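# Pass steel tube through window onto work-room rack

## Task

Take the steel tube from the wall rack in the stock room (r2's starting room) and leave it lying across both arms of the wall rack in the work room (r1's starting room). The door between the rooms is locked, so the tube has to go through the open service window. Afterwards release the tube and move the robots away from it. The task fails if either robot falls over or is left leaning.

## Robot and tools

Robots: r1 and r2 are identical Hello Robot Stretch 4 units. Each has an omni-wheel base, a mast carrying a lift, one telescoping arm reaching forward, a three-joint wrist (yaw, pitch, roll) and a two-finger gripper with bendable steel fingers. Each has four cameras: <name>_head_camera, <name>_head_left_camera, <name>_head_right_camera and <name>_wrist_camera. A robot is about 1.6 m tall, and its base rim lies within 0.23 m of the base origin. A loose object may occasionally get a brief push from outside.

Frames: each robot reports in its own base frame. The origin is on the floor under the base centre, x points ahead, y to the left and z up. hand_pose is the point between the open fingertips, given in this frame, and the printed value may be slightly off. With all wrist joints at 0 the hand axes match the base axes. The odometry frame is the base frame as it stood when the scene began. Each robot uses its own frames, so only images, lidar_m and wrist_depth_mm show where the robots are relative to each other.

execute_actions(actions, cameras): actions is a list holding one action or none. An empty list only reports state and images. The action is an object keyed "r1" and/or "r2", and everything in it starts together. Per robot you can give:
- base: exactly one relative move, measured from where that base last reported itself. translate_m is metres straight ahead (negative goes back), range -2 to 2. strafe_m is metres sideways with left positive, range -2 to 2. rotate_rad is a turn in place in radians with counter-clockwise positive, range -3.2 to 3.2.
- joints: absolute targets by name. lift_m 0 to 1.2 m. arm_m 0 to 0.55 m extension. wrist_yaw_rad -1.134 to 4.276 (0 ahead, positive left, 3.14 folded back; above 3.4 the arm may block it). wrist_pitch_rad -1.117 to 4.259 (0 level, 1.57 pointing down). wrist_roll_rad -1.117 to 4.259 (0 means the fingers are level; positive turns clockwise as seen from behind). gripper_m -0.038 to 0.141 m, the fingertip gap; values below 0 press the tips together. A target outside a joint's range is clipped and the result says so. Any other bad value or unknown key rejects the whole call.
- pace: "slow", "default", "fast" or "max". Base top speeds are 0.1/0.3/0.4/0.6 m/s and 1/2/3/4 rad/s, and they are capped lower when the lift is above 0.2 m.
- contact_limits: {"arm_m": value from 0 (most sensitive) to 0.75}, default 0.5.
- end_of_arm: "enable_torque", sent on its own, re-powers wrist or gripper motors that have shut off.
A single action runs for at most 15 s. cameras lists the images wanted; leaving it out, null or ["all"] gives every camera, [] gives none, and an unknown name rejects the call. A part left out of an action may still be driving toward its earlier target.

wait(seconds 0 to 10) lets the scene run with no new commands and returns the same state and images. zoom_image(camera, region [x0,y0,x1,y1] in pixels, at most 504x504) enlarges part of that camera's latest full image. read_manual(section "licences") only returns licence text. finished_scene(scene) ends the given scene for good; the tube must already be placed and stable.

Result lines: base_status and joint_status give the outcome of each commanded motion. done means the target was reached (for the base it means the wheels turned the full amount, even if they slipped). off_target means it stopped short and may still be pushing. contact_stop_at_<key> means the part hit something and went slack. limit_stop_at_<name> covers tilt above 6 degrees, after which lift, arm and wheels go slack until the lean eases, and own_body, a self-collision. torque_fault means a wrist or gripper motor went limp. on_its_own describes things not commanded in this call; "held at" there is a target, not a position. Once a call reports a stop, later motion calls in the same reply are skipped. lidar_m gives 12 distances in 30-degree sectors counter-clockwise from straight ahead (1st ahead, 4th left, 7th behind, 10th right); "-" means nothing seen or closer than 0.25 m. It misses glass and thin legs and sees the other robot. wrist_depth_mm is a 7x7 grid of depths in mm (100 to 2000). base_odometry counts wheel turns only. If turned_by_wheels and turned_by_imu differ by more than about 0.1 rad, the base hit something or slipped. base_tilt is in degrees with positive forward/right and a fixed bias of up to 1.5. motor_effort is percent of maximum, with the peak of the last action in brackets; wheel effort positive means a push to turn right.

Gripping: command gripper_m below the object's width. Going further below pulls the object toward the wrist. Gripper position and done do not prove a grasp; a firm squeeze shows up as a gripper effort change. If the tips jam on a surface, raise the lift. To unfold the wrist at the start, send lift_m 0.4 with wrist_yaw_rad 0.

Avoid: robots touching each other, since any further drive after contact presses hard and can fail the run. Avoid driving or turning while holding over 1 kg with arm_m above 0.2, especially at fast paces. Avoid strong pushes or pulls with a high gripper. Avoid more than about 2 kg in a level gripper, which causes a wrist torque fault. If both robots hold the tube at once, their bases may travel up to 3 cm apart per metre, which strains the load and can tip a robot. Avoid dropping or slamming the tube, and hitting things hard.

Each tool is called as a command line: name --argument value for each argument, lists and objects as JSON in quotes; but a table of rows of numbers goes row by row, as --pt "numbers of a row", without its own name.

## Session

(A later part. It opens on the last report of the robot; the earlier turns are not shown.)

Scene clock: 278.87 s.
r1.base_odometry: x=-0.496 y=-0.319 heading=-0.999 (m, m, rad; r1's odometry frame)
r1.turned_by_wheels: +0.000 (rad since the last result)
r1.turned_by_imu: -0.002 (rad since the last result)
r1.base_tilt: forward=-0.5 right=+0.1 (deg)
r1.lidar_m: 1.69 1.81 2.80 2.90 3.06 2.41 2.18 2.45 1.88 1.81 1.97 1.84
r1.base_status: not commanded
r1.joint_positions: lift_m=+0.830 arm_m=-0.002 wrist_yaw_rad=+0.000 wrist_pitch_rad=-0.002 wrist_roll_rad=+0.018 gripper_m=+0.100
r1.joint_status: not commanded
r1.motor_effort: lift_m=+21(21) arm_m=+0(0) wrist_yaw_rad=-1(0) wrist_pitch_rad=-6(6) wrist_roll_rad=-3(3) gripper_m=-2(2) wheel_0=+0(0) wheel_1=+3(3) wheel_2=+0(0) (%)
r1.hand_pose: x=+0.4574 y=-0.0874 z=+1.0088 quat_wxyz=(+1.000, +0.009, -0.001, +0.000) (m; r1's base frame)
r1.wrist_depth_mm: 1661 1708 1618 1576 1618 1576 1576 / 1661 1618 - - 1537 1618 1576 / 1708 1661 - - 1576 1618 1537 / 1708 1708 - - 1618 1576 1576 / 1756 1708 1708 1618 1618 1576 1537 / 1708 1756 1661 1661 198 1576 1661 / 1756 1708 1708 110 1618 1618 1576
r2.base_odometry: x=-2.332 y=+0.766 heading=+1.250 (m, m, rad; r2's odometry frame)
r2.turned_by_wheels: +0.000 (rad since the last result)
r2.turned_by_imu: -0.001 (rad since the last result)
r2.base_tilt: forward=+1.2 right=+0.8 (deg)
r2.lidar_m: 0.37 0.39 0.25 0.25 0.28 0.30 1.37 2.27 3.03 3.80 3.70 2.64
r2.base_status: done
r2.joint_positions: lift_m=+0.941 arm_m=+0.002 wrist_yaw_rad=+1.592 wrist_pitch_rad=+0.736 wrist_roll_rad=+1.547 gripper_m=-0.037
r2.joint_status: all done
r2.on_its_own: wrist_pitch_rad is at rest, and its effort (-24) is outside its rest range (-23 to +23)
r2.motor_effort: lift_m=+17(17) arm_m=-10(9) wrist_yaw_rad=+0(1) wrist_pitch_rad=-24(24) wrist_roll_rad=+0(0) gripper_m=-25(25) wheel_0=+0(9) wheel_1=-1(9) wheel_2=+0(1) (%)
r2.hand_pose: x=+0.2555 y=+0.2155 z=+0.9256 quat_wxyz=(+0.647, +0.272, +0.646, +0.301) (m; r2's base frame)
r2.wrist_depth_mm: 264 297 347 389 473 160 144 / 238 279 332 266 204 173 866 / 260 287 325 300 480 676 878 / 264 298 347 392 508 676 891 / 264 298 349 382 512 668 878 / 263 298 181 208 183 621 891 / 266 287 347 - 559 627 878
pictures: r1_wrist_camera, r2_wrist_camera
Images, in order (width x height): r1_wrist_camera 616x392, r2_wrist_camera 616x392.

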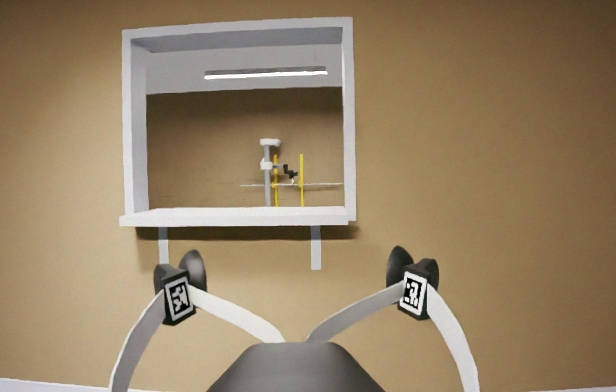

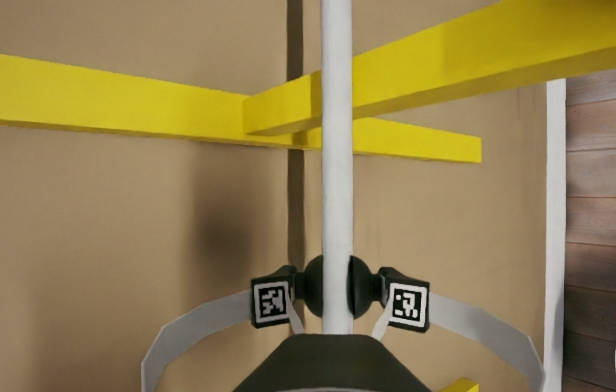

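execute_actions --actions '[{"r2": {"base": {"strafe_m": -1.6}, "joints": {"lift_m": 1.01, "wrist_pitch_rad": 0.47}, "pace": "fast"}, "r1": {"base": {"translate_m": 0.95}, "pace": "fast"}}]' --cameras '["r2_wrist_camera", "r1_wrist_camera", "r2_head_left_camera", "r1_head_camera"]'

Scene clock: 393.10 s.
r1.base_odometry: x=+0.018 y=-1.118 heading=-0.999 (m, m, rad; r1's odometry frame)
r1.turned_by_wheels: +0.000 (rad since the last result)
r1.turned_by_imu: -0.002 (rad since the last result)
r1.base_tilt: forward=-0.6 right=+0.0 (deg)
r1.lidar_m: 0.71 0.79 1.34 2.81 3.02 3.47 3.41 2.54 1.93 1.88 1.16 0.74
r1.base_status: done
r1.joint_positions: lift_m=+0.830 arm_m=-0.002 wrist_yaw_rad=+0.000 wrist_pitch_rad=-0.002 wrist_roll_rad=+0.018 gripper_m=+0.100
r1.joint_status: not commanded
r1.motor_effort: lift_m=+20(20) arm_m=+0(0) wrist_yaw_rad=-1(1) wrist_pitch_rad=-7(6) wrist_roll_rad=-1(0) gripper_m=-1(0) wheel_0=+2(7) wheel_1=+0(8) wheel_2=-1(14) (%)
r1.hand_pose: x=+0.4574 y=-0.0874 z=+1.0088 quat_wxyz=(+1.000, +0.009, -0.001, +0.000) (m; r1's base frame)
r1.wrist_depth_mm: - - - - - 627 621 / - - - - - 621 621 / - - - - - 634 621 / - - - - - 640 627 / 788 798 788 778 634 640 640 / 676 539 530 525 197 640 640 / 683 683 683 110 661 647 654
r2.base_odometry: x=-0.814 y=+0.262 heading=+1.250 (m, m, rad; r2's odometry frame)
r2.turned_by_wheels: +0.000 (rad since the last result)
r2.turned_by_imu: +0.004 (rad since the last result)
r2.base_tilt: forward=+1.1 right=+0.7 (deg)
r2.lidar_m: 1.02 0.41 0.25 0.25 0.25 0.33 2.15 2.19 2.40 2.19 2.27 2.67
r2.base_status: done
r2.joint_positions: lift_m=+1.010 arm_m=+0.002 wrist_yaw_rad=+1.592 wrist_pitch_rad=+0.480 wrist_roll_rad=+1.547 gripper_m=-0.037
r2.joint_status: all done
r2.on_its_own: wrist_pitch_rad is at rest, and its effort (-28) is outside its rest range (-23 to +23)
r2.motor_effort: lift_m=+25(28) arm_m=-9(9) wrist_yaw_rad=+1(2) wrist_pitch_rad=-28(45) wrist_roll_rad=+0(0) gripper_m=-25(24) wheel_0=+1(11) wheel_1=-1(10) wheel_2=+0(2) (%)
r2.hand_pose: x=+0.2546 y=+0.2576 z=+1.0544 quat_wxyz=(+0.605, +0.353, +0.604, +0.380) (m; r2's base frame)
r2.wrist_depth_mm: 1618 1756 1863 - 1863 1397 1138 / 1661 1756 1921 - 1863 1366 1098 / 1618 1708 1921 - 1863 1397 1118 / 1618 1756 1921 - 1921 1397 1118 / 1661 1756 1863 - 1808 1397 1118 / 1618 1756 179 211 183 1281 1118 / 1661 1708 1983 - 1756 1430 1060
pictures: r1_head_camera, r1_wrist_camera, r2_head_left_camera, r2_wrist_camera
Images, in order (width x height): r1_head_camera 420x560, r1_wrist_camera 616x392, r2_head_left_camera 420x672, r2_wrist_camera 616x392.

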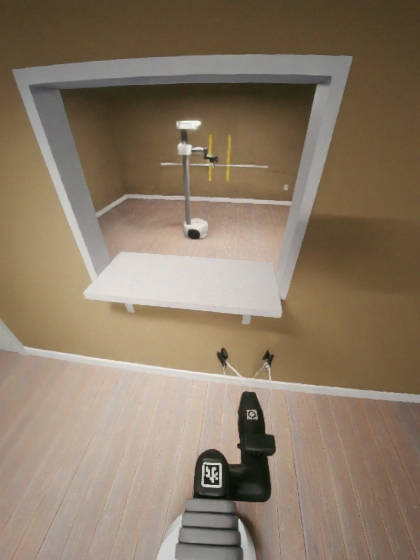

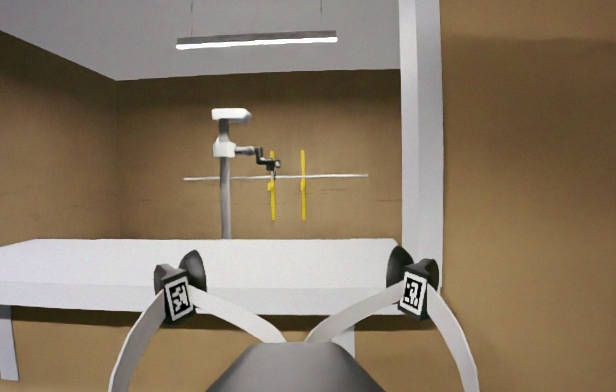

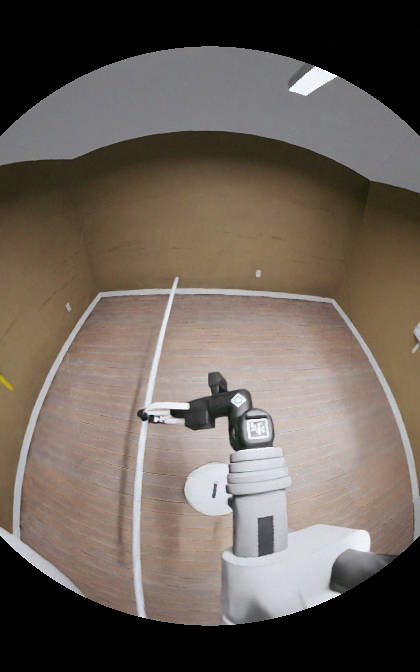

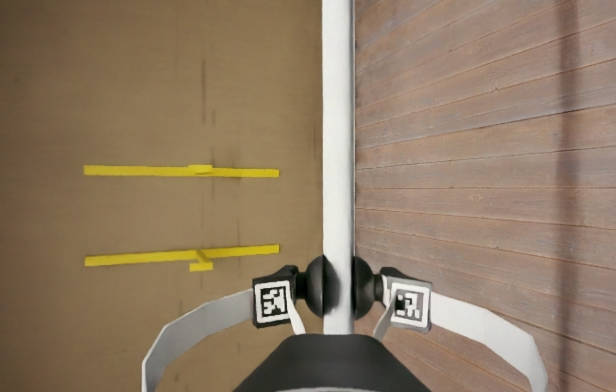

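zoom_image --camera "r1_wrist_camera" --region '[170, 130, 380, 230]'

zoom_image --camera "r1_wrist_camera" --region '[245, 140, 315, 200]'

Region (170, 130, 380, 230) of r1_wrist_camera's 616x392 image, scaled by 2.400; it fills the top 240 rows of this view, and the rest is white.

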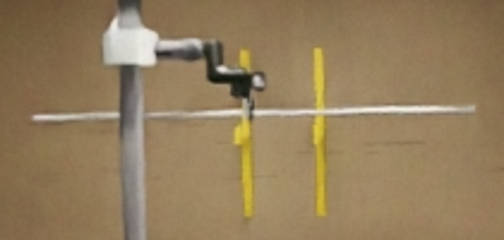

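Region (245, 140, 315, 200) of r1_wrist_camera's 616x392 image, scaled by 7.200; it fills the top 432 rows of this view, and the rest is white.

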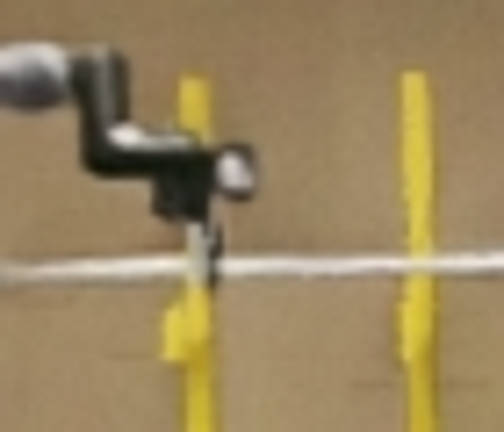

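execute_actions --actions '[{"r2": {"base": {"rotate_rad": -1.483}, "joints": {"lift_m": 0.87, "wrist_pitch_rad": 1.3, "wrist_yaw_rad": 1.577}, "pace": "slow"}, "r1": {"base": {"translate_m": 0.33}, "joints": {"lift_m": 1.15, "wrist_yaw_rad": 1.571, "wrist_pitch_rad": 1.5, "wrist_roll_rad": 1.58, "gripper_m": 0.08}, "pace": "fast"}}]' --cameras '["r2_wrist_camera", "r2_head_camera", "r2_head_left_camera", "r1_head_camera", "r1_wrist_camera"]'

Scene clock: 442.67 s.
r1.base_odometry: x=+0.197 y=-1.395 heading=-0.999 (m, m, rad; r1's odometry frame)
r1.turned_by_wheels: +0.000 (rad since the last result)
r1.turned_by_imu: -0.002 (rad since the last result)
r1.base_tilt: forward=-0.7 right=+0.1 (deg)
r1.lidar_m: 0.40 0.42 0.66 2.81 2.98 3.83 3.80 2.57 1.98 1.68 0.67 0.45
r1.base_status: done
r1.joint_positions: lift_m=+1.150 arm_m=-0.002 wrist_yaw_rad=+1.571 wrist_pitch_rad=+1.500 wrist_roll_rad=+1.580 gripper_m=+0.080
r1.joint_status: all done
r1.motor_effort: lift_m=+20(23) arm_m=+0(0) wrist_yaw_rad=+1(7) wrist_pitch_rad=+1(4) wrist_roll_rad=+0(4) gripper_m=+0(2) wheel_0=+1(6) wheel_1=+1(7) wheel_2=+0(14) (%)
r1.hand_pose: x=+0.2563 y=+0.0204 z=+1.0403 quat_wxyz=(+0.707, +0.028, +0.707, +0.022) (m; r1's base frame)
r1.wrist_depth_mm: 353 349 347 343 340 336 334 / 1182 1160 1098 1025 946 866 366 / 1281 1336 1308 1281 1255 1255 1229 / 1336 1308 1281 1281 1308 1308 1255 / 1336 1336 1308 1078 1255 1255 1255 / 1366 1397 199 1078 196 1281 1281 / 1336 1366 1366 110 1308 1308 1308
r2.base_odometry: x=-0.814 y=+0.262 heading=-0.232 (m, m, rad; r2's odometry frame)
r2.turned_by_wheels: -1.482 (rad since the last result)
r2.turned_by_imu: -1.486 (rad since the last result)
r2.base_tilt: forward=+1.2 right=+0.8 (deg)
r2.lidar_m: 0.35 2.37 2.62 2.56 2.61 0.25 0.27 2.07 2.22 2.15 2.27 2.34
r2.base_status: done
r2.joint_positions: lift_m=+0.870 arm_m=+0.002 wrist_yaw_rad=+1.576 wrist_pitch_rad=+1.303 wrist_roll_rad=+1.547 gripper_m=-0.037
r2.joint_status: all done
r2.motor_effort: lift_m=+17(22) arm_m=-9(10) wrist_yaw_rad=+2(9) wrist_pitch_rad=-9(28) wrist_roll_rad=-2(3) gripper_m=-23(27) wheel_0=+3(6) wheel_1=+3(7) wheel_2=+2(7) (%)
r2.hand_pose: x=+0.2596 y=+0.0767 z=+0.7701 quat_wxyz=(+0.702, +0.084, +0.700, +0.104) (m; r2's base frame)
r2.wrist_depth_mm: 1366 1255 1138 1042 976 891 842 / 1366 1255 1160 1060 960 904 842 / 1397 1281 1160 1060 960 904 842 / 1397 1281 1138 1060 976 917 854 / 1397 1281 1160 214 798 778 854 / 1397 1255 180 213 182 699 831 / 1397 1281 1160 - 750 707 854
pictures: r1_head_camera, r1_wrist_camera, r2_head_camera, r2_head_left_camera, r2_wrist_camera
Images, in order (width x height): r1_head_camera 420x560, r1_wrist_camera 616x392, r2_head_camera 420x560, r2_head_left_camera 420x672, r2_wrist_camera 616x392.

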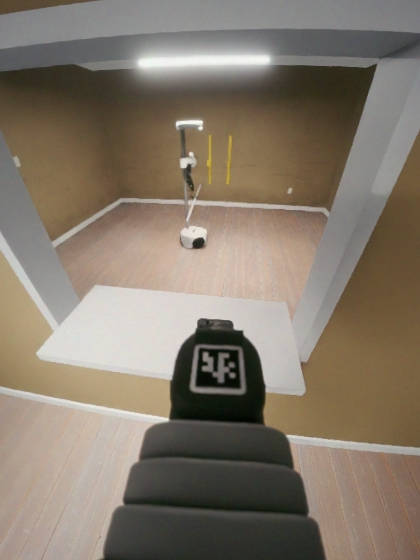

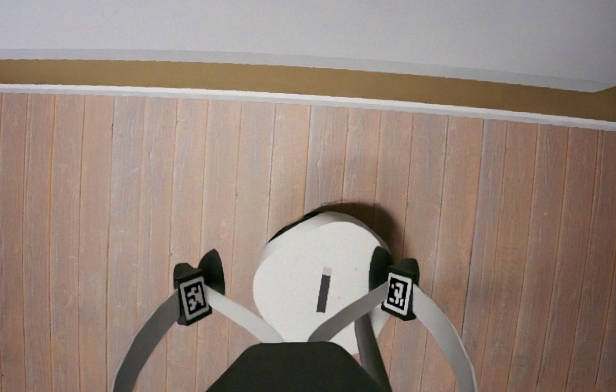

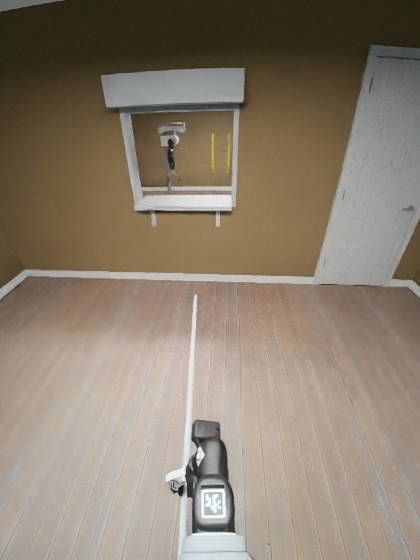

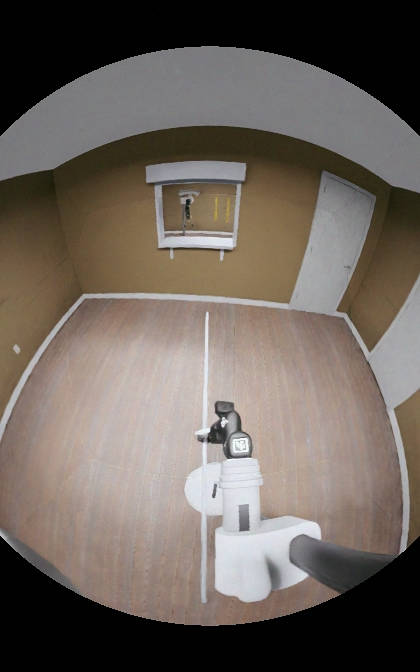

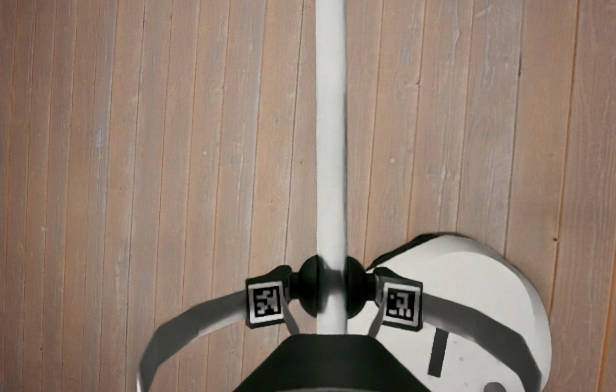

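zoom_image --camera "r2_wrist_camera" --region '[180, 0, 480, 260]'

zoom_image --camera "r2_head_camera" --region '[90, 60, 290, 330]'

Region (180, 0, 480, 260) of r2_wrist_camera's 616x392 image, scaled by 1.680; it fills the top 437 rows of this view, and the rest is white.

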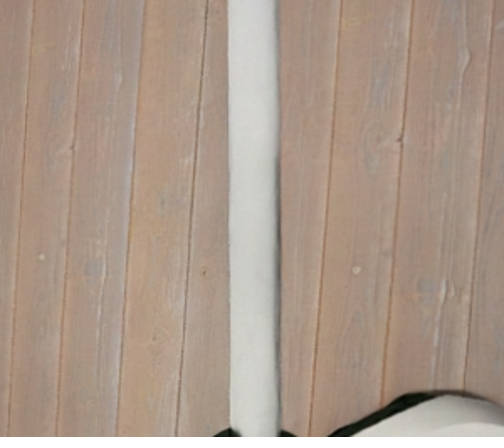

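Region (90, 60, 290, 330) of r2_head_camera's 420x560 image, scaled by 1.867, with more detail than that image has; it fills the left 373 columns of this view, and the rest is white.

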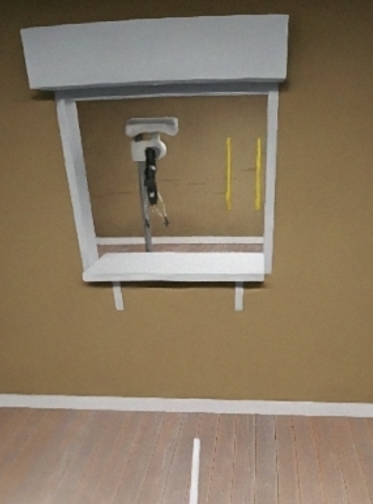

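execute_actions --actions '[{"r2": {"base": {"translate_m": 1.98}, "joints": {"lift_m": 1.14, "wrist_pitch_rad": 1.5, "arm_m": 0.165}, "pace": "fast"}}]' --cameras '["r2_wrist_camera", "r2_head_camera", "r2_head_left_camera", "r1_head_camera", "r1_wrist_camera", "r1_head_left_camera"]'

Scene clock: 485.97 s.
r1.base_odometry: x=+0.197 y=-1.395 heading=-0.999 (m, m, rad; r1's odometry frame)
r1.turned_by_wheels: +0.000 (rad since the last result)
r1.turned_by_imu: -0.013 (rad since the last result)
r1.base_tilt: forward=-0.5 right=+0.0 (deg)
r1.lidar_m: 0.40 0.44 0.35 0.33 3.10 3.81 3.80 2.58 1.99 1.69 0.72 0.42
r1.base_status: not commanded
r1.joint_positions: lift_m=+1.150 arm_m=-0.002 wrist_yaw_rad=+1.571 wrist_pitch_rad=+1.500 wrist_roll_rad=+1.580 gripper_m=+0.080
r1.joint_status: not commanded
r1.motor_effort: lift_m=+20(20) arm_m=+0(0) wrist_yaw_rad=+1(1) wrist_pitch_rad=+1(1) wrist_roll_rad=+0(1) gripper_m=-2(3) wheel_0=+1(1) wheel_1=+1(1) wheel_2=+0(0) (%)
r1.hand_pose: x=+0.2563 y=+0.0204 z=+1.0403 quat_wxyz=(+0.707, +0.028, +0.707, +0.022) (m; r1's base frame)
r1.wrist_depth_mm: 351 349 349 343 342 338 332 / 1205 1182 1098 1042 946 878 368 / 1281 1281 1308 1281 1281 1281 1255 / 1336 1336 1281 1281 1255 1255 1229 / 1336 1336 1308 1078 1255 1281 1255 / 1308 1336 199 1078 196 1281 1255 / 1366 1336 1308 110 1308 1281 1308
r2.base_odometry: x=+1.113 y=-0.194 heading=-0.232 (m, m, rad; r2's odometry frame)
r2.turned_by_wheels: +0.000 (rad since the last result)
r2.turned_by_imu: -0.011 (rad since the last result)
r2.base_tilt: forward=+1.2 right=+0.8 (deg)
r2.lidar_m: 0.25 0.25 0.40 2.16 2.57 3.77 0.26 3.06 2.34 1.11 0.48 0.25
r2.base_status: done
r2.joint_positions: lift_m=+1.139 arm_m=+0.163 wrist_yaw_rad=+1.577 wrist_pitch_rad=+1.501 wrist_roll_rad=+1.547 gripper_m=-0.037
r2.joint_status: all done
r2.motor_effort: lift_m=+25(28) arm_m=+9(12) wrist_yaw_rad=+0(4) wrist_pitch_rad=-2(16) wrist_roll_rad=-1(1) gripper_m=-25(25) wheel_0=+1(9) wheel_1=+2(8) wheel_2=+0(13) (%)
r2.hand_pose: x=+0.4216 y=+0.0207 z=+1.0299 quat_wxyz=(+0.707, +0.014, +0.706, +0.035) (m; r2's base frame)
r2.wrist_depth_mm: 373 359 349 338 327 320 310 / 375 364 351 338 330 322 312 / 377 364 351 342 330 322 314 / 377 364 353 342 332 322 314 / 377 366 355 217 330 324 315 / 379 366 180 211 183 320 315 / 382 370 357 - 330 325 315
pictures: r1_head_camera, r1_head_left_camera, r1_wrist_camera, r2_head_camera, r2_head_left_camera, r2_wrist_camera
Images, in order (width x height): r1_head_camera 420x560, r1_head_left_camera 420x672, r1_wrist_camera 616x392, r2_head_camera 420x560, r2_head_left_camera 420x672, r2_wrist_camera 616x392.

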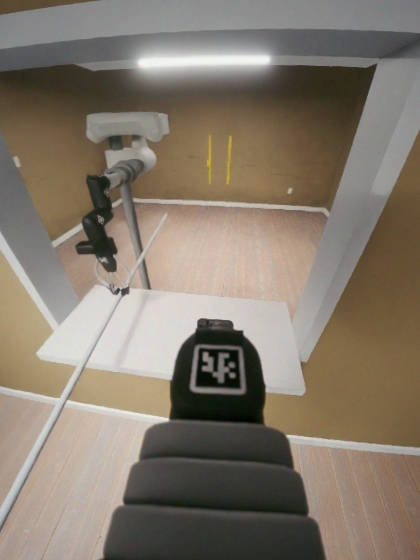

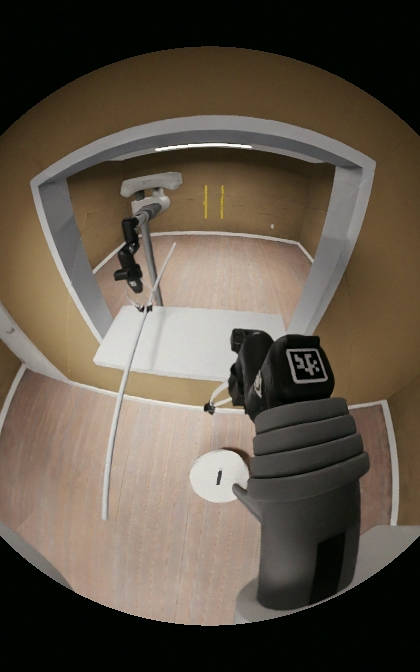

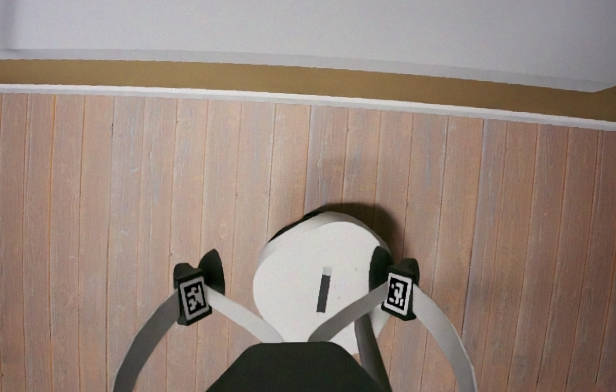

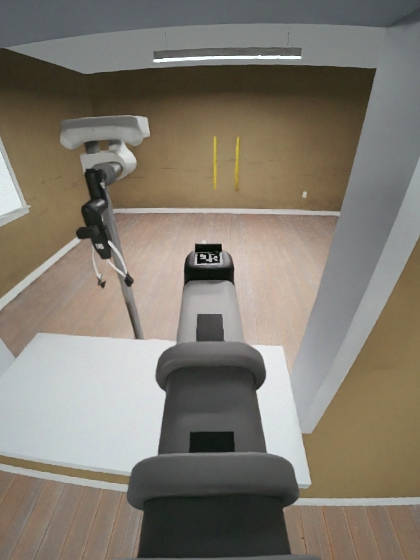

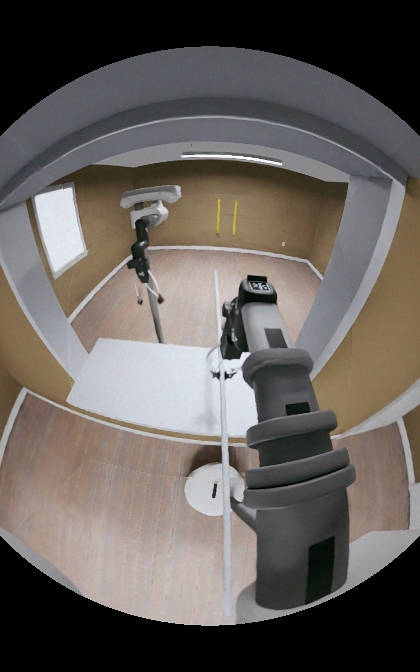

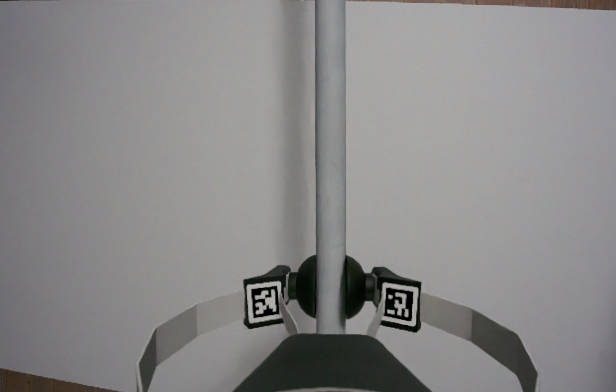

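zoom_image --camera "r2_wrist_camera" --region '[0, 340, 180, 392]'

zoom_image --camera "r2_wrist_camera" --region '[280, 0, 616, 40]'

zoom_image --camera "r2_wrist_camera" --region '[0, 0, 336, 40]'

Region (0, 340, 180, 392) of r2_wrist_camera's 616x392 image, scaled by 2.800; it fills the top 146 rows of this view, and the rest is white.

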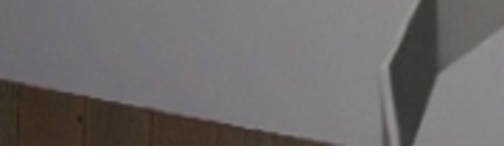

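Region (280, 0, 616, 40) of r2_wrist_camera's 616x392 image, scaled by 1.500; it fills the top 60 rows of this view, and the rest is white.

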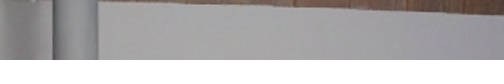

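Region (0, 0, 336, 40) of r2_wrist_camera's 616x392 image, scaled by 1.500; it fills the top 60 rows of this view, and the rest is white.

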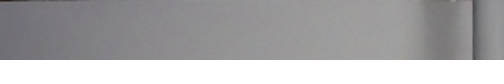

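zoom_image --camera "r2_wrist_camera" --region '[300, 0, 360, 60]'

zoom_image --camera "r2_wrist_camera" --region '[300, 200, 360, 260]'

zoom_image --camera "r1_head_left_camera" --region '[60, 200, 300, 540]'

Region (300, 0, 360, 60) of r2_wrist_camera's 616x392 image, scaled by 8.400.

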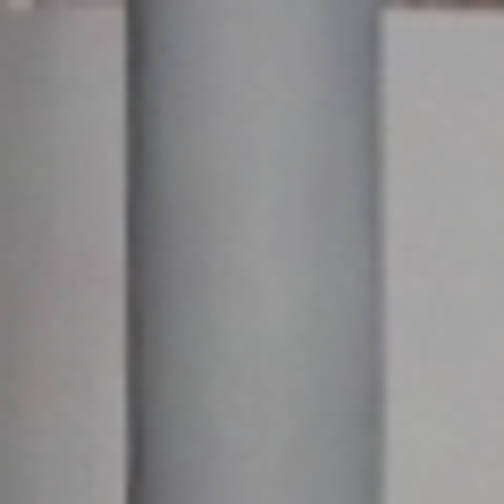

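Region (300, 200, 360, 260) of r2_wrist_camera's 616x392 image, scaled by 8.400.

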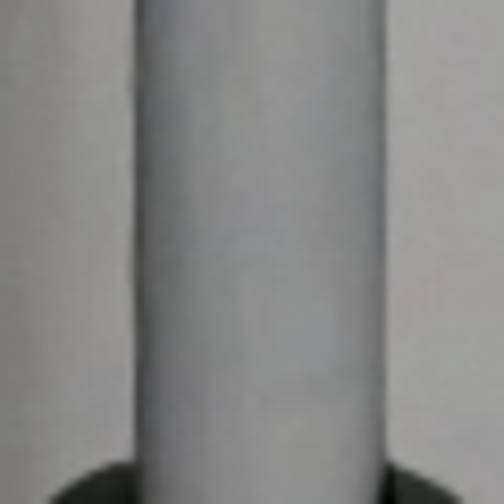

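Region (60, 200, 300, 540) of r1_head_left_camera's 420x672 image, scaled by 1.482, with more detail than that image has; it fills the left 356 columns of this view, and the rest is white.

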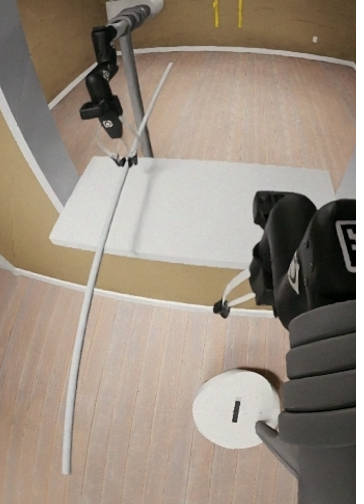

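execute_actions --actions '[{"r2": {"joints": {"lift_m": 1.047, "arm_m": 0.222}, "pace": "default"}, "r1": {"base": {"strafe_m": 0.31}, "joints": {"lift_m": 1.195}, "pace": "fast"}}]' --cameras '["r2_wrist_camera", "r1_wrist_camera", "r1_head_left_camera", "r2_head_left_camera"]'

Scene clock: 542.67 s.
r1.base_odometry: x=+0.457 y=-1.228 heading=-0.999 (m, m, rad; r1's odometry frame)
r1.turned_by_wheels: +0.000 (rad since the last result)
r1.turned_by_imu: -0.003 (rad since the last result)
r1.base_tilt: forward=-0.5 right=-0.2 (deg)
r1.lidar_m: 0.25 0.46 0.89 2.49 2.65 3.81 3.78 2.99 2.32 1.75 0.57 0.44
r1.base_status: done
r1.joint_positions: lift_m=+1.195 arm_m=-0.002 wrist_yaw_rad=+1.571 wrist_pitch_rad=+1.500 wrist_roll_rad=+1.580 gripper_m=+0.080
r1.joint_status: all done
r1.motor_effort: lift_m=+20(21) arm_m=+0(0) wrist_yaw_rad=+0(1) wrist_pitch_rad=+0(1) wrist_roll_rad=+1(1) gripper_m=-2(2) wheel_0=-1(12) wheel_1=+0(9) wheel_2=+0(0) (%)
r1.hand_pose: x=+0.2563 y=+0.0204 z=+1.0854 quat_wxyz=(+0.707, +0.028, +0.707, +0.022) (m; r1's base frame)
r1.wrist_depth_mm: 402 397 389 389 384 379 377 / 1255 1255 1229 1118 1078 976 904 / 1366 1366 1336 1308 1308 1281 1255 / 1397 1366 1366 1336 1308 1308 1281 / 1397 1397 1336 1118 1308 1336 1308 / 1366 1366 199 1118 196 1336 1308 / 1464 1366 1366 109 1336 1336 1336
r2.base_odometry: x=+1.113 y=-0.194 heading=-0.232 (m, m, rad; r2's odometry frame)
r2.turned_by_wheels: +0.000 (rad since the last result)
r2.turned_by_imu: -0.002 (rad since the last result)
r2.base_tilt: forward=+1.2 right=+0.7 (deg)
r2.lidar_m: 0.25 0.25 0.35 2.13 2.58 3.74 0.26 3.07 2.37 1.13 0.48 0.25
r2.base_status: not commanded
r2.joint_positions: lift_m=+1.047 arm_m=+0.220 wrist_yaw_rad=+1.577 wrist_pitch_rad=+1.501 wrist_roll_rad=+1.547 gripper_m=-0.037
r2.joint_status: all done
r2.motor_effort: lift_m=+18(24) arm_m=+10(11) wrist_yaw_rad=+0(0) wrist_pitch_rad=-4(4) wrist_roll_rad=-1(1) gripper_m=-26(23) wheel_0=+2(1) wheel_1=+2(2) wheel_2=+0(0) (%)
r2.hand_pose: x=+0.4785 y=+0.0207 z=+0.9375 quat_wxyz=(+0.707, +0.014, +0.706, +0.035) (m; r2's base frame)
r2.wrist_depth_mm: 272 264 254 247 239 234 227 / 271 263 253 246 239 232 227 / 272 264 255 247 240 232 227 / 273 265 256 248 240 232 228 / 274 266 257 245 241 234 229 / 274 266 180 212 182 232 229 / 277 267 258 - 240 236 229
pictures: r1_head_left_camera, r1_wrist_camera, r2_head_left_camera, r2_wrist_camera
Images, in order (width x height): r1_head_left_camera 420x672, r1_wrist_camera 616x392, r2_head_left_camera 420x672, r2_wrist_camera 616x392.

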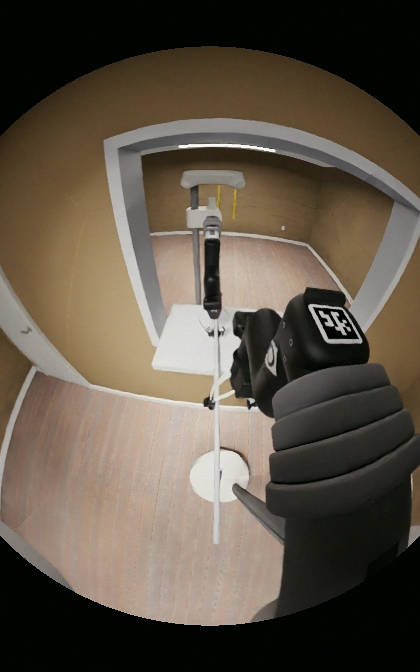

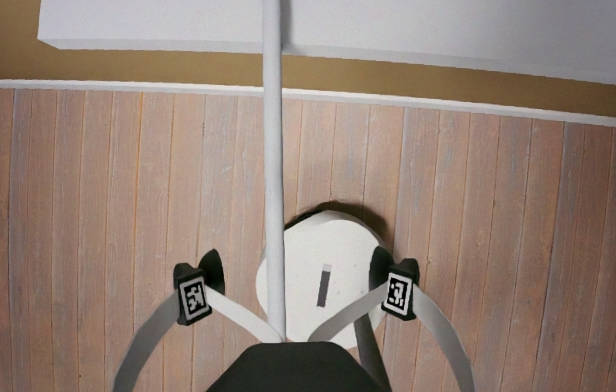

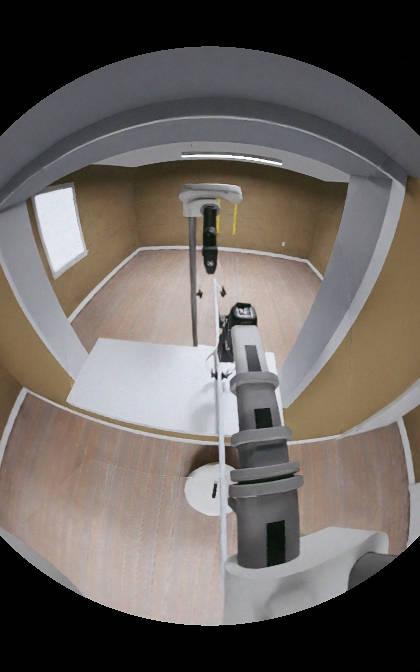

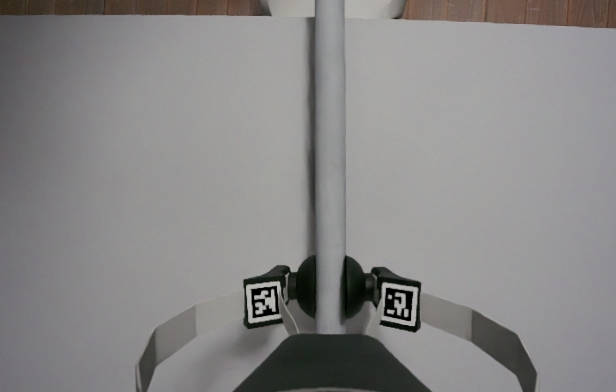

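zoom_image --camera "r1_wrist_camera" --region '[200, 0, 400, 110]'

zoom_image --camera "r1_wrist_camera" --region '[160, 220, 430, 350]'

zoom_image --camera "r1_wrist_camera" --region '[20, 0, 220, 110]'

zoom_image --camera "r1_wrist_camera" --region '[416, 20, 616, 130]'

Region (200, 0, 400, 110) of r1_wrist_camera's 616x392 image, scaled by 2.520; it fills the top 277 rows of this view, and the rest is white.

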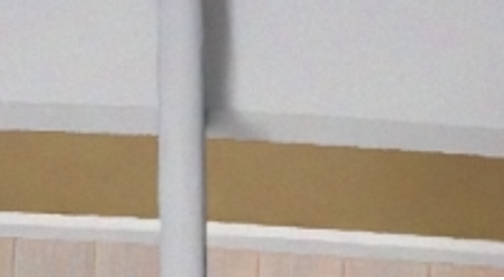

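Region (160, 220, 430, 350) of r1_wrist_camera's 616x392 image, scaled by 1.867; it fills the top 243 rows of this view, and the rest is white.

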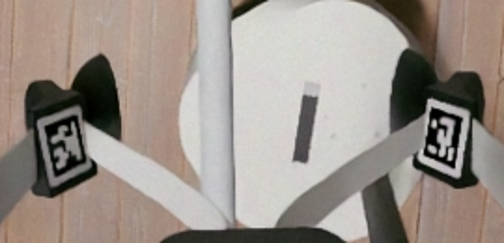

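Region (20, 0, 220, 110) of r1_wrist_camera's 616x392 image, scaled by 2.520; it fills the top 277 rows of this view, and the rest is white.

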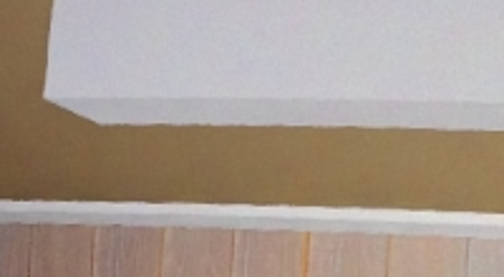

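Region (416, 20, 616, 130) of r1_wrist_camera's 616x392 image, scaled by 2.520; it fills the top 277 rows of this view, and the rest is white.

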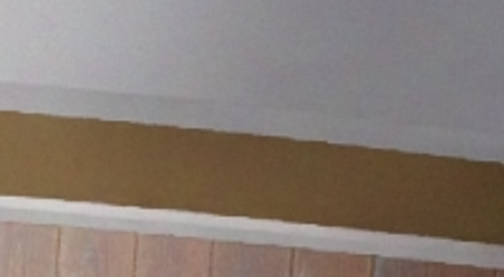

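execute_actions --actions '[{"r2": {"joints": {"lift_m": 1.042, "gripper_m": 0.045}, "pace": "slow"}, "r1": {"base": {"strafe_m": 0.039}, "joints": {"lift_m": 1.10, "arm_m": 0.09, "wrist_pitch_rad": 1.53}, "pace": "default"}}]' --cameras '["r2_wrist_camera", "r1_wrist_camera", "r1_head_left_camera"]'

Scene clock: 584.20 s.
r1.base_odometry: x=+0.490 y=-1.206 heading=-0.999 (m, m, rad; r1's odometry frame)
r1.turned_by_wheels: +0.000 (rad since the last result)
r1.turned_by_imu: -0.003 (rad since the last result)
r1.base_tilt: forward=-0.6 right=+0.1 (deg)
r1.lidar_m: 0.25 0.47 0.88 2.43 2.58 3.79 3.76 3.03 2.36 1.74 0.59 0.44
r1.base_status: done
r1.joint_positions: lift_m=+1.100 arm_m=+0.089 wrist_yaw_rad=+1.571 wrist_pitch_rad=+1.530 wrist_roll_rad=+1.580 gripper_m=+0.080
r1.joint_status: all done
r1.motor_effort: lift_m=+16(19) arm_m=+6(9) wrist_yaw_rad=+0(0) wrist_pitch_rad=+1(3) wrist_roll_rad=+1(1) gripper_m=-2(1) wheel_0=-1(10) wheel_1=-1(12) wheel_2=+0(0) (%)
r1.hand_pose: x=+0.3472 y=+0.0118 z=+0.9901 quat_wxyz=(+0.707, +0.018, +0.707, +0.011) (m; r1's base frame)
r1.wrist_depth_mm: 296 294 296 293 291 291 291 / 298 298 296 297 294 296 293 / 1229 1205 1229 1205 1229 1205 320 / 1255 1229 1229 1205 1255 1229 1229 / 1255 1281 1229 1008 1229 1229 1229 / 1255 1229 200 1025 196 1229 1255 / 1281 1281 1281 110 1255 1255 1255
r2.base_odometry: x=+1.113 y=-0.194 heading=-0.232 (m, m, rad; r2's odometry frame)
r2.turned_by_wheels: +0.000 (rad since the last result)
r2.turned_by_imu: -0.002 (rad since the last result)
r2.base_tilt: forward=+1.2 right=+0.8 (deg)
r2.lidar_m: 0.25 0.26 0.40 2.12 2.59 3.75 0.28 3.07 2.36 1.11 0.47 0.25
r2.base_status: not commanded
r2.joint_positions: lift_m=+1.042 arm_m=+0.220 wrist_yaw_rad=+1.578 wrist_pitch_rad=+1.497 wrist_roll_rad=+1.547 gripper_m=+0.045
r2.joint_status: all done
r2.motor_effort: lift_m=+17(14) arm_m=+10(10) wrist_yaw_rad=-1(2) wrist_pitch_rad=+11(11) wrist_roll_rad=-1(1) gripper_m=-1(26) wheel_0=+2(1) wheel_1=+2(2) wheel_2=+0(0) (%)
r2.hand_pose: x=+0.4785 y=+0.0220 z=+0.9326 quat_wxyz=(+0.707, +0.015, +0.706, +0.037) (m; r2's base frame)
r2.wrist_depth_mm: 273 264 255 245 238 232 225 / 270 264 253 245 237 230 224 / 272 263 254 245 239 231 225 / 273 265 254 246 238 231 225 / 274 264 255 232 239 231 226 / 274 266 252 231 191 231 226 / 274 267 255 - 238 230 228
pictures: r1_head_left_camera, r1_wrist_camera, r2_wrist_camera
Images, in order (width x height): r1_head_left_camera 420x672, r1_wrist_camera 616x392, r2_wrist_camera 616x392.

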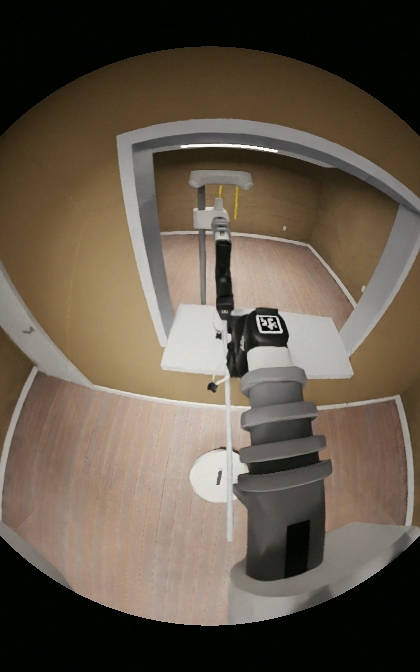

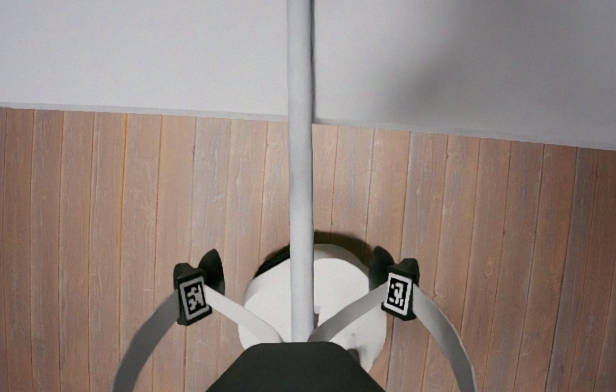

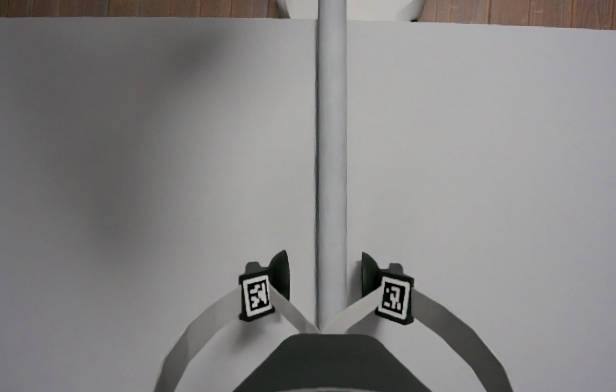

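zoom_image --camera "r1_wrist_camera" --region '[240, 70, 360, 150]'

zoom_image --camera "r1_wrist_camera" --region '[190, 230, 410, 340]'

zoom_image --camera "r1_wrist_camera" --region '[240, 0, 360, 60]'

Region (240, 70, 360, 150) of r1_wrist_camera's 616x392 image, scaled by 4.200.

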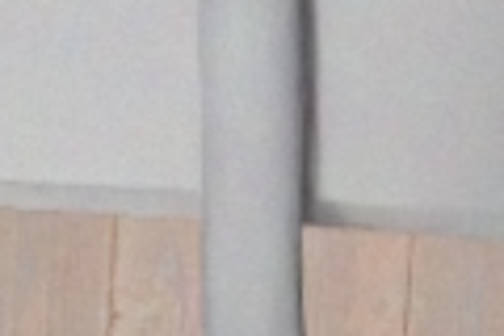

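Region (190, 230, 410, 340) of r1_wrist_camera's 616x392 image, scaled by 2.291.

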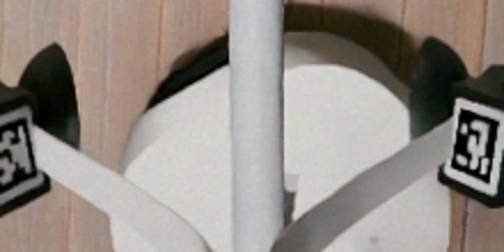

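Region (240, 0, 360, 60) of r1_wrist_camera's 616x392 image, scaled by 4.200.

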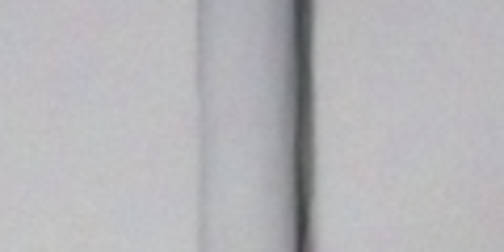

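execute_actions --actions '[{"r2": {"base": {"translate_m": -0.2}, "joints": {"lift_m": 1.12, "arm_m": 0.0, "gripper_m": 0.06}, "pace": "fast"}, "r1": {"joints": {"lift_m": 1.054, "arm_m": 0.374, "gripper_m": 0.05}, "pace": "default", "contact_limits": {"arm_m": 0.25}}}]' --cameras '["r2_wrist_camera", "r1_wrist_camera", "r1_head_left_camera", "r2_head_camera"]'

Scene clock: 620.73 s.
r1.base_odometry: x=+0.490 y=-1.206 heading=-0.999 (m, m, rad; r1's odometry frame)
r1.turned_by_wheels: +0.000 (rad since the last result)
r1.turned_by_imu: -0.002 (rad since the last result)
r1.base_tilt: forward=-0.7 right=+0.0 (deg)
r1.lidar_m: 0.25 0.47 0.90 2.45 2.62 3.81 3.76 3.02 2.35 1.71 0.59 0.44
r1.base_status: not commanded
r1.joint_positions: lift_m=+1.054 arm_m=+0.373 wrist_yaw_rad=+1.571 wrist_pitch_rad=+1.530 wrist_roll_rad=+1.580 gripper_m=+0.050
r1.joint_status: all done
r1.motor_effort: lift_m=+16(17) arm_m=+6(7) wrist_yaw_rad=+0(0) wrist_pitch_rad=+1(1) wrist_roll_rad=+1(2) gripper_m=-3(3) wheel_0=-2(1) wheel_1=-1(1) wheel_2=+0(0) (%)
r1.contact_limits: arm_m 0.25
r1.hand_pose: x=+0.6312 y=+0.0118 z=+0.9441 quat_wxyz=(+0.707, +0.018, +0.707, +0.011) (m; r1's base frame)
r1.wrist_depth_mm: 250 249 248 247 247 244 246 / 250 250 249 247 249 248 247 / 253 252 251 251 250 249 249 / 254 254 254 252 252 252 250 / 256 256 255 255 254 253 253 / 258 258 194 242 197 255 256 / 262 260 258 109 257 258 257
r2.base_odometry: x=+0.918 y=-0.148 heading=-0.232 (m, m, rad; r2's odometry frame)
r2.turned_by_wheels: +0.000 (rad since the last result)
r2.turned_by_imu: -0.002 (rad since the last result)
r2.base_tilt: forward=+1.2 right=+0.7 (deg)
r2.lidar_m: 0.27 0.46 0.72 2.39 2.62 3.79 3.80 3.08 2.30 1.68 0.74 0.43
r2.base_status: done
r2.joint_positions: lift_m=+1.120 arm_m=+0.002 wrist_yaw_rad=+1.577 wrist_pitch_rad=+1.500 wrist_roll_rad=+1.547 gripper_m=+0.060
r2.joint_status: all done
r2.motor_effort: lift_m=+22(23) arm_m=-10(10) wrist_yaw_rad=-1(2) wrist_pitch_rad=+1(13) wrist_roll_rad=-1(0) gripper_m=-1(3) wheel_0=-1(8) wheel_1=-3(10) wheel_2=+0(14) (%)
r2.hand_pose: x=+0.2599 y=+0.0210 z=+1.0102 quat_wxyz=(+0.707, +0.014, +0.706, +0.036) (m; r2's base frame)
r2.wrist_depth_mm: 366 349 336 324 317 304 298 / 1229 1160 1060 904 931 878 820 / 1430 1366 1308 1255 1205 1182 1138 / 1397 1336 1308 1281 1229 1182 1138 / 1397 1336 1308 1042 1042 1205 1160 / 1397 1336 201 310 196 1205 1160 / 1430 1366 1308 - 1205 1182 1160
pictures: r1_head_left_camera, r1_wrist_camera, r2_head_camera, r2_wrist_camera
Images, in order (width x height): r1_head_left_camera 420x672, r1_wrist_camera 616x392, r2_head_camera 420x560, r2_wrist_camera 616x392.

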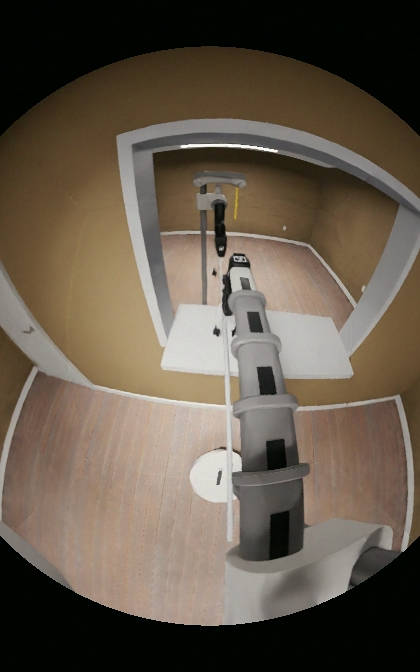

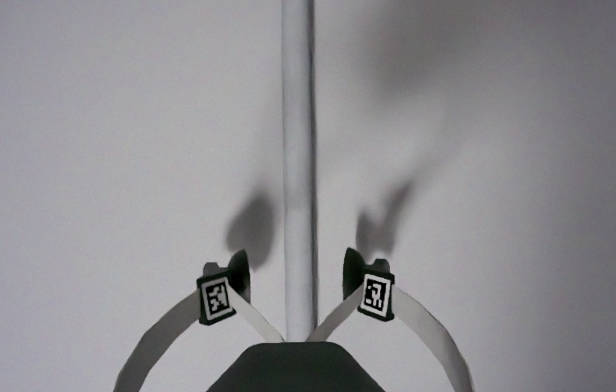

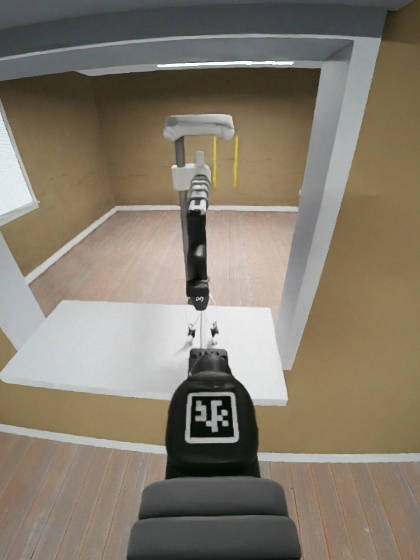

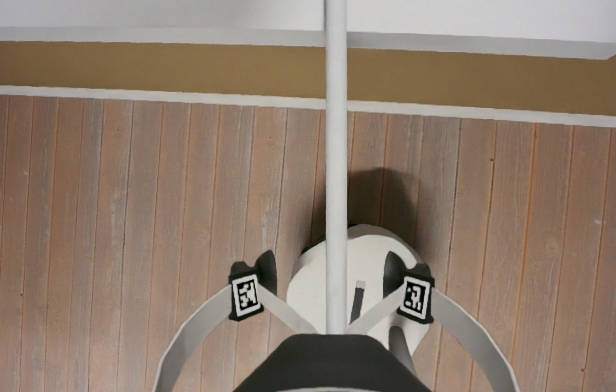

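zoom_image --camera "r1_wrist_camera" --region '[210, 230, 390, 340]'

zoom_image --camera "r2_head_camera" --region '[140, 270, 300, 420]'

Region (210, 230, 390, 340) of r1_wrist_camera's 616x392 image, scaled by 2.800.

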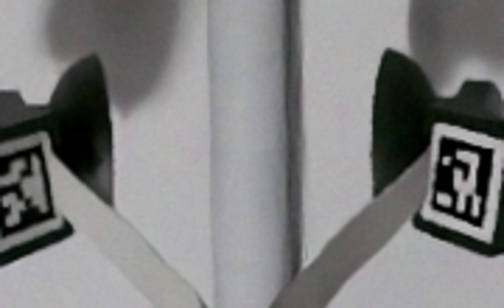

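Region (140, 270, 300, 420) of r2_head_camera's 420x560 image, scaled by 3.150, with more detail than that image has; it fills the top 472 rows of this view, and the rest is white.

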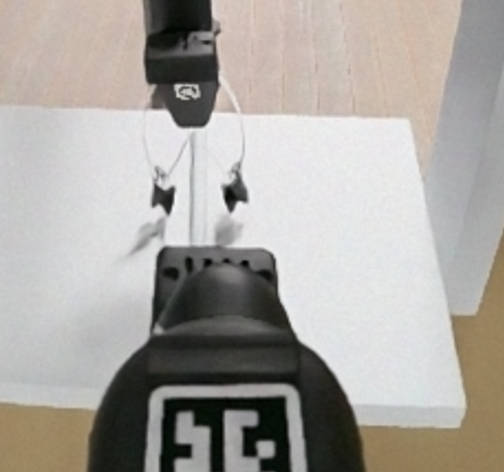

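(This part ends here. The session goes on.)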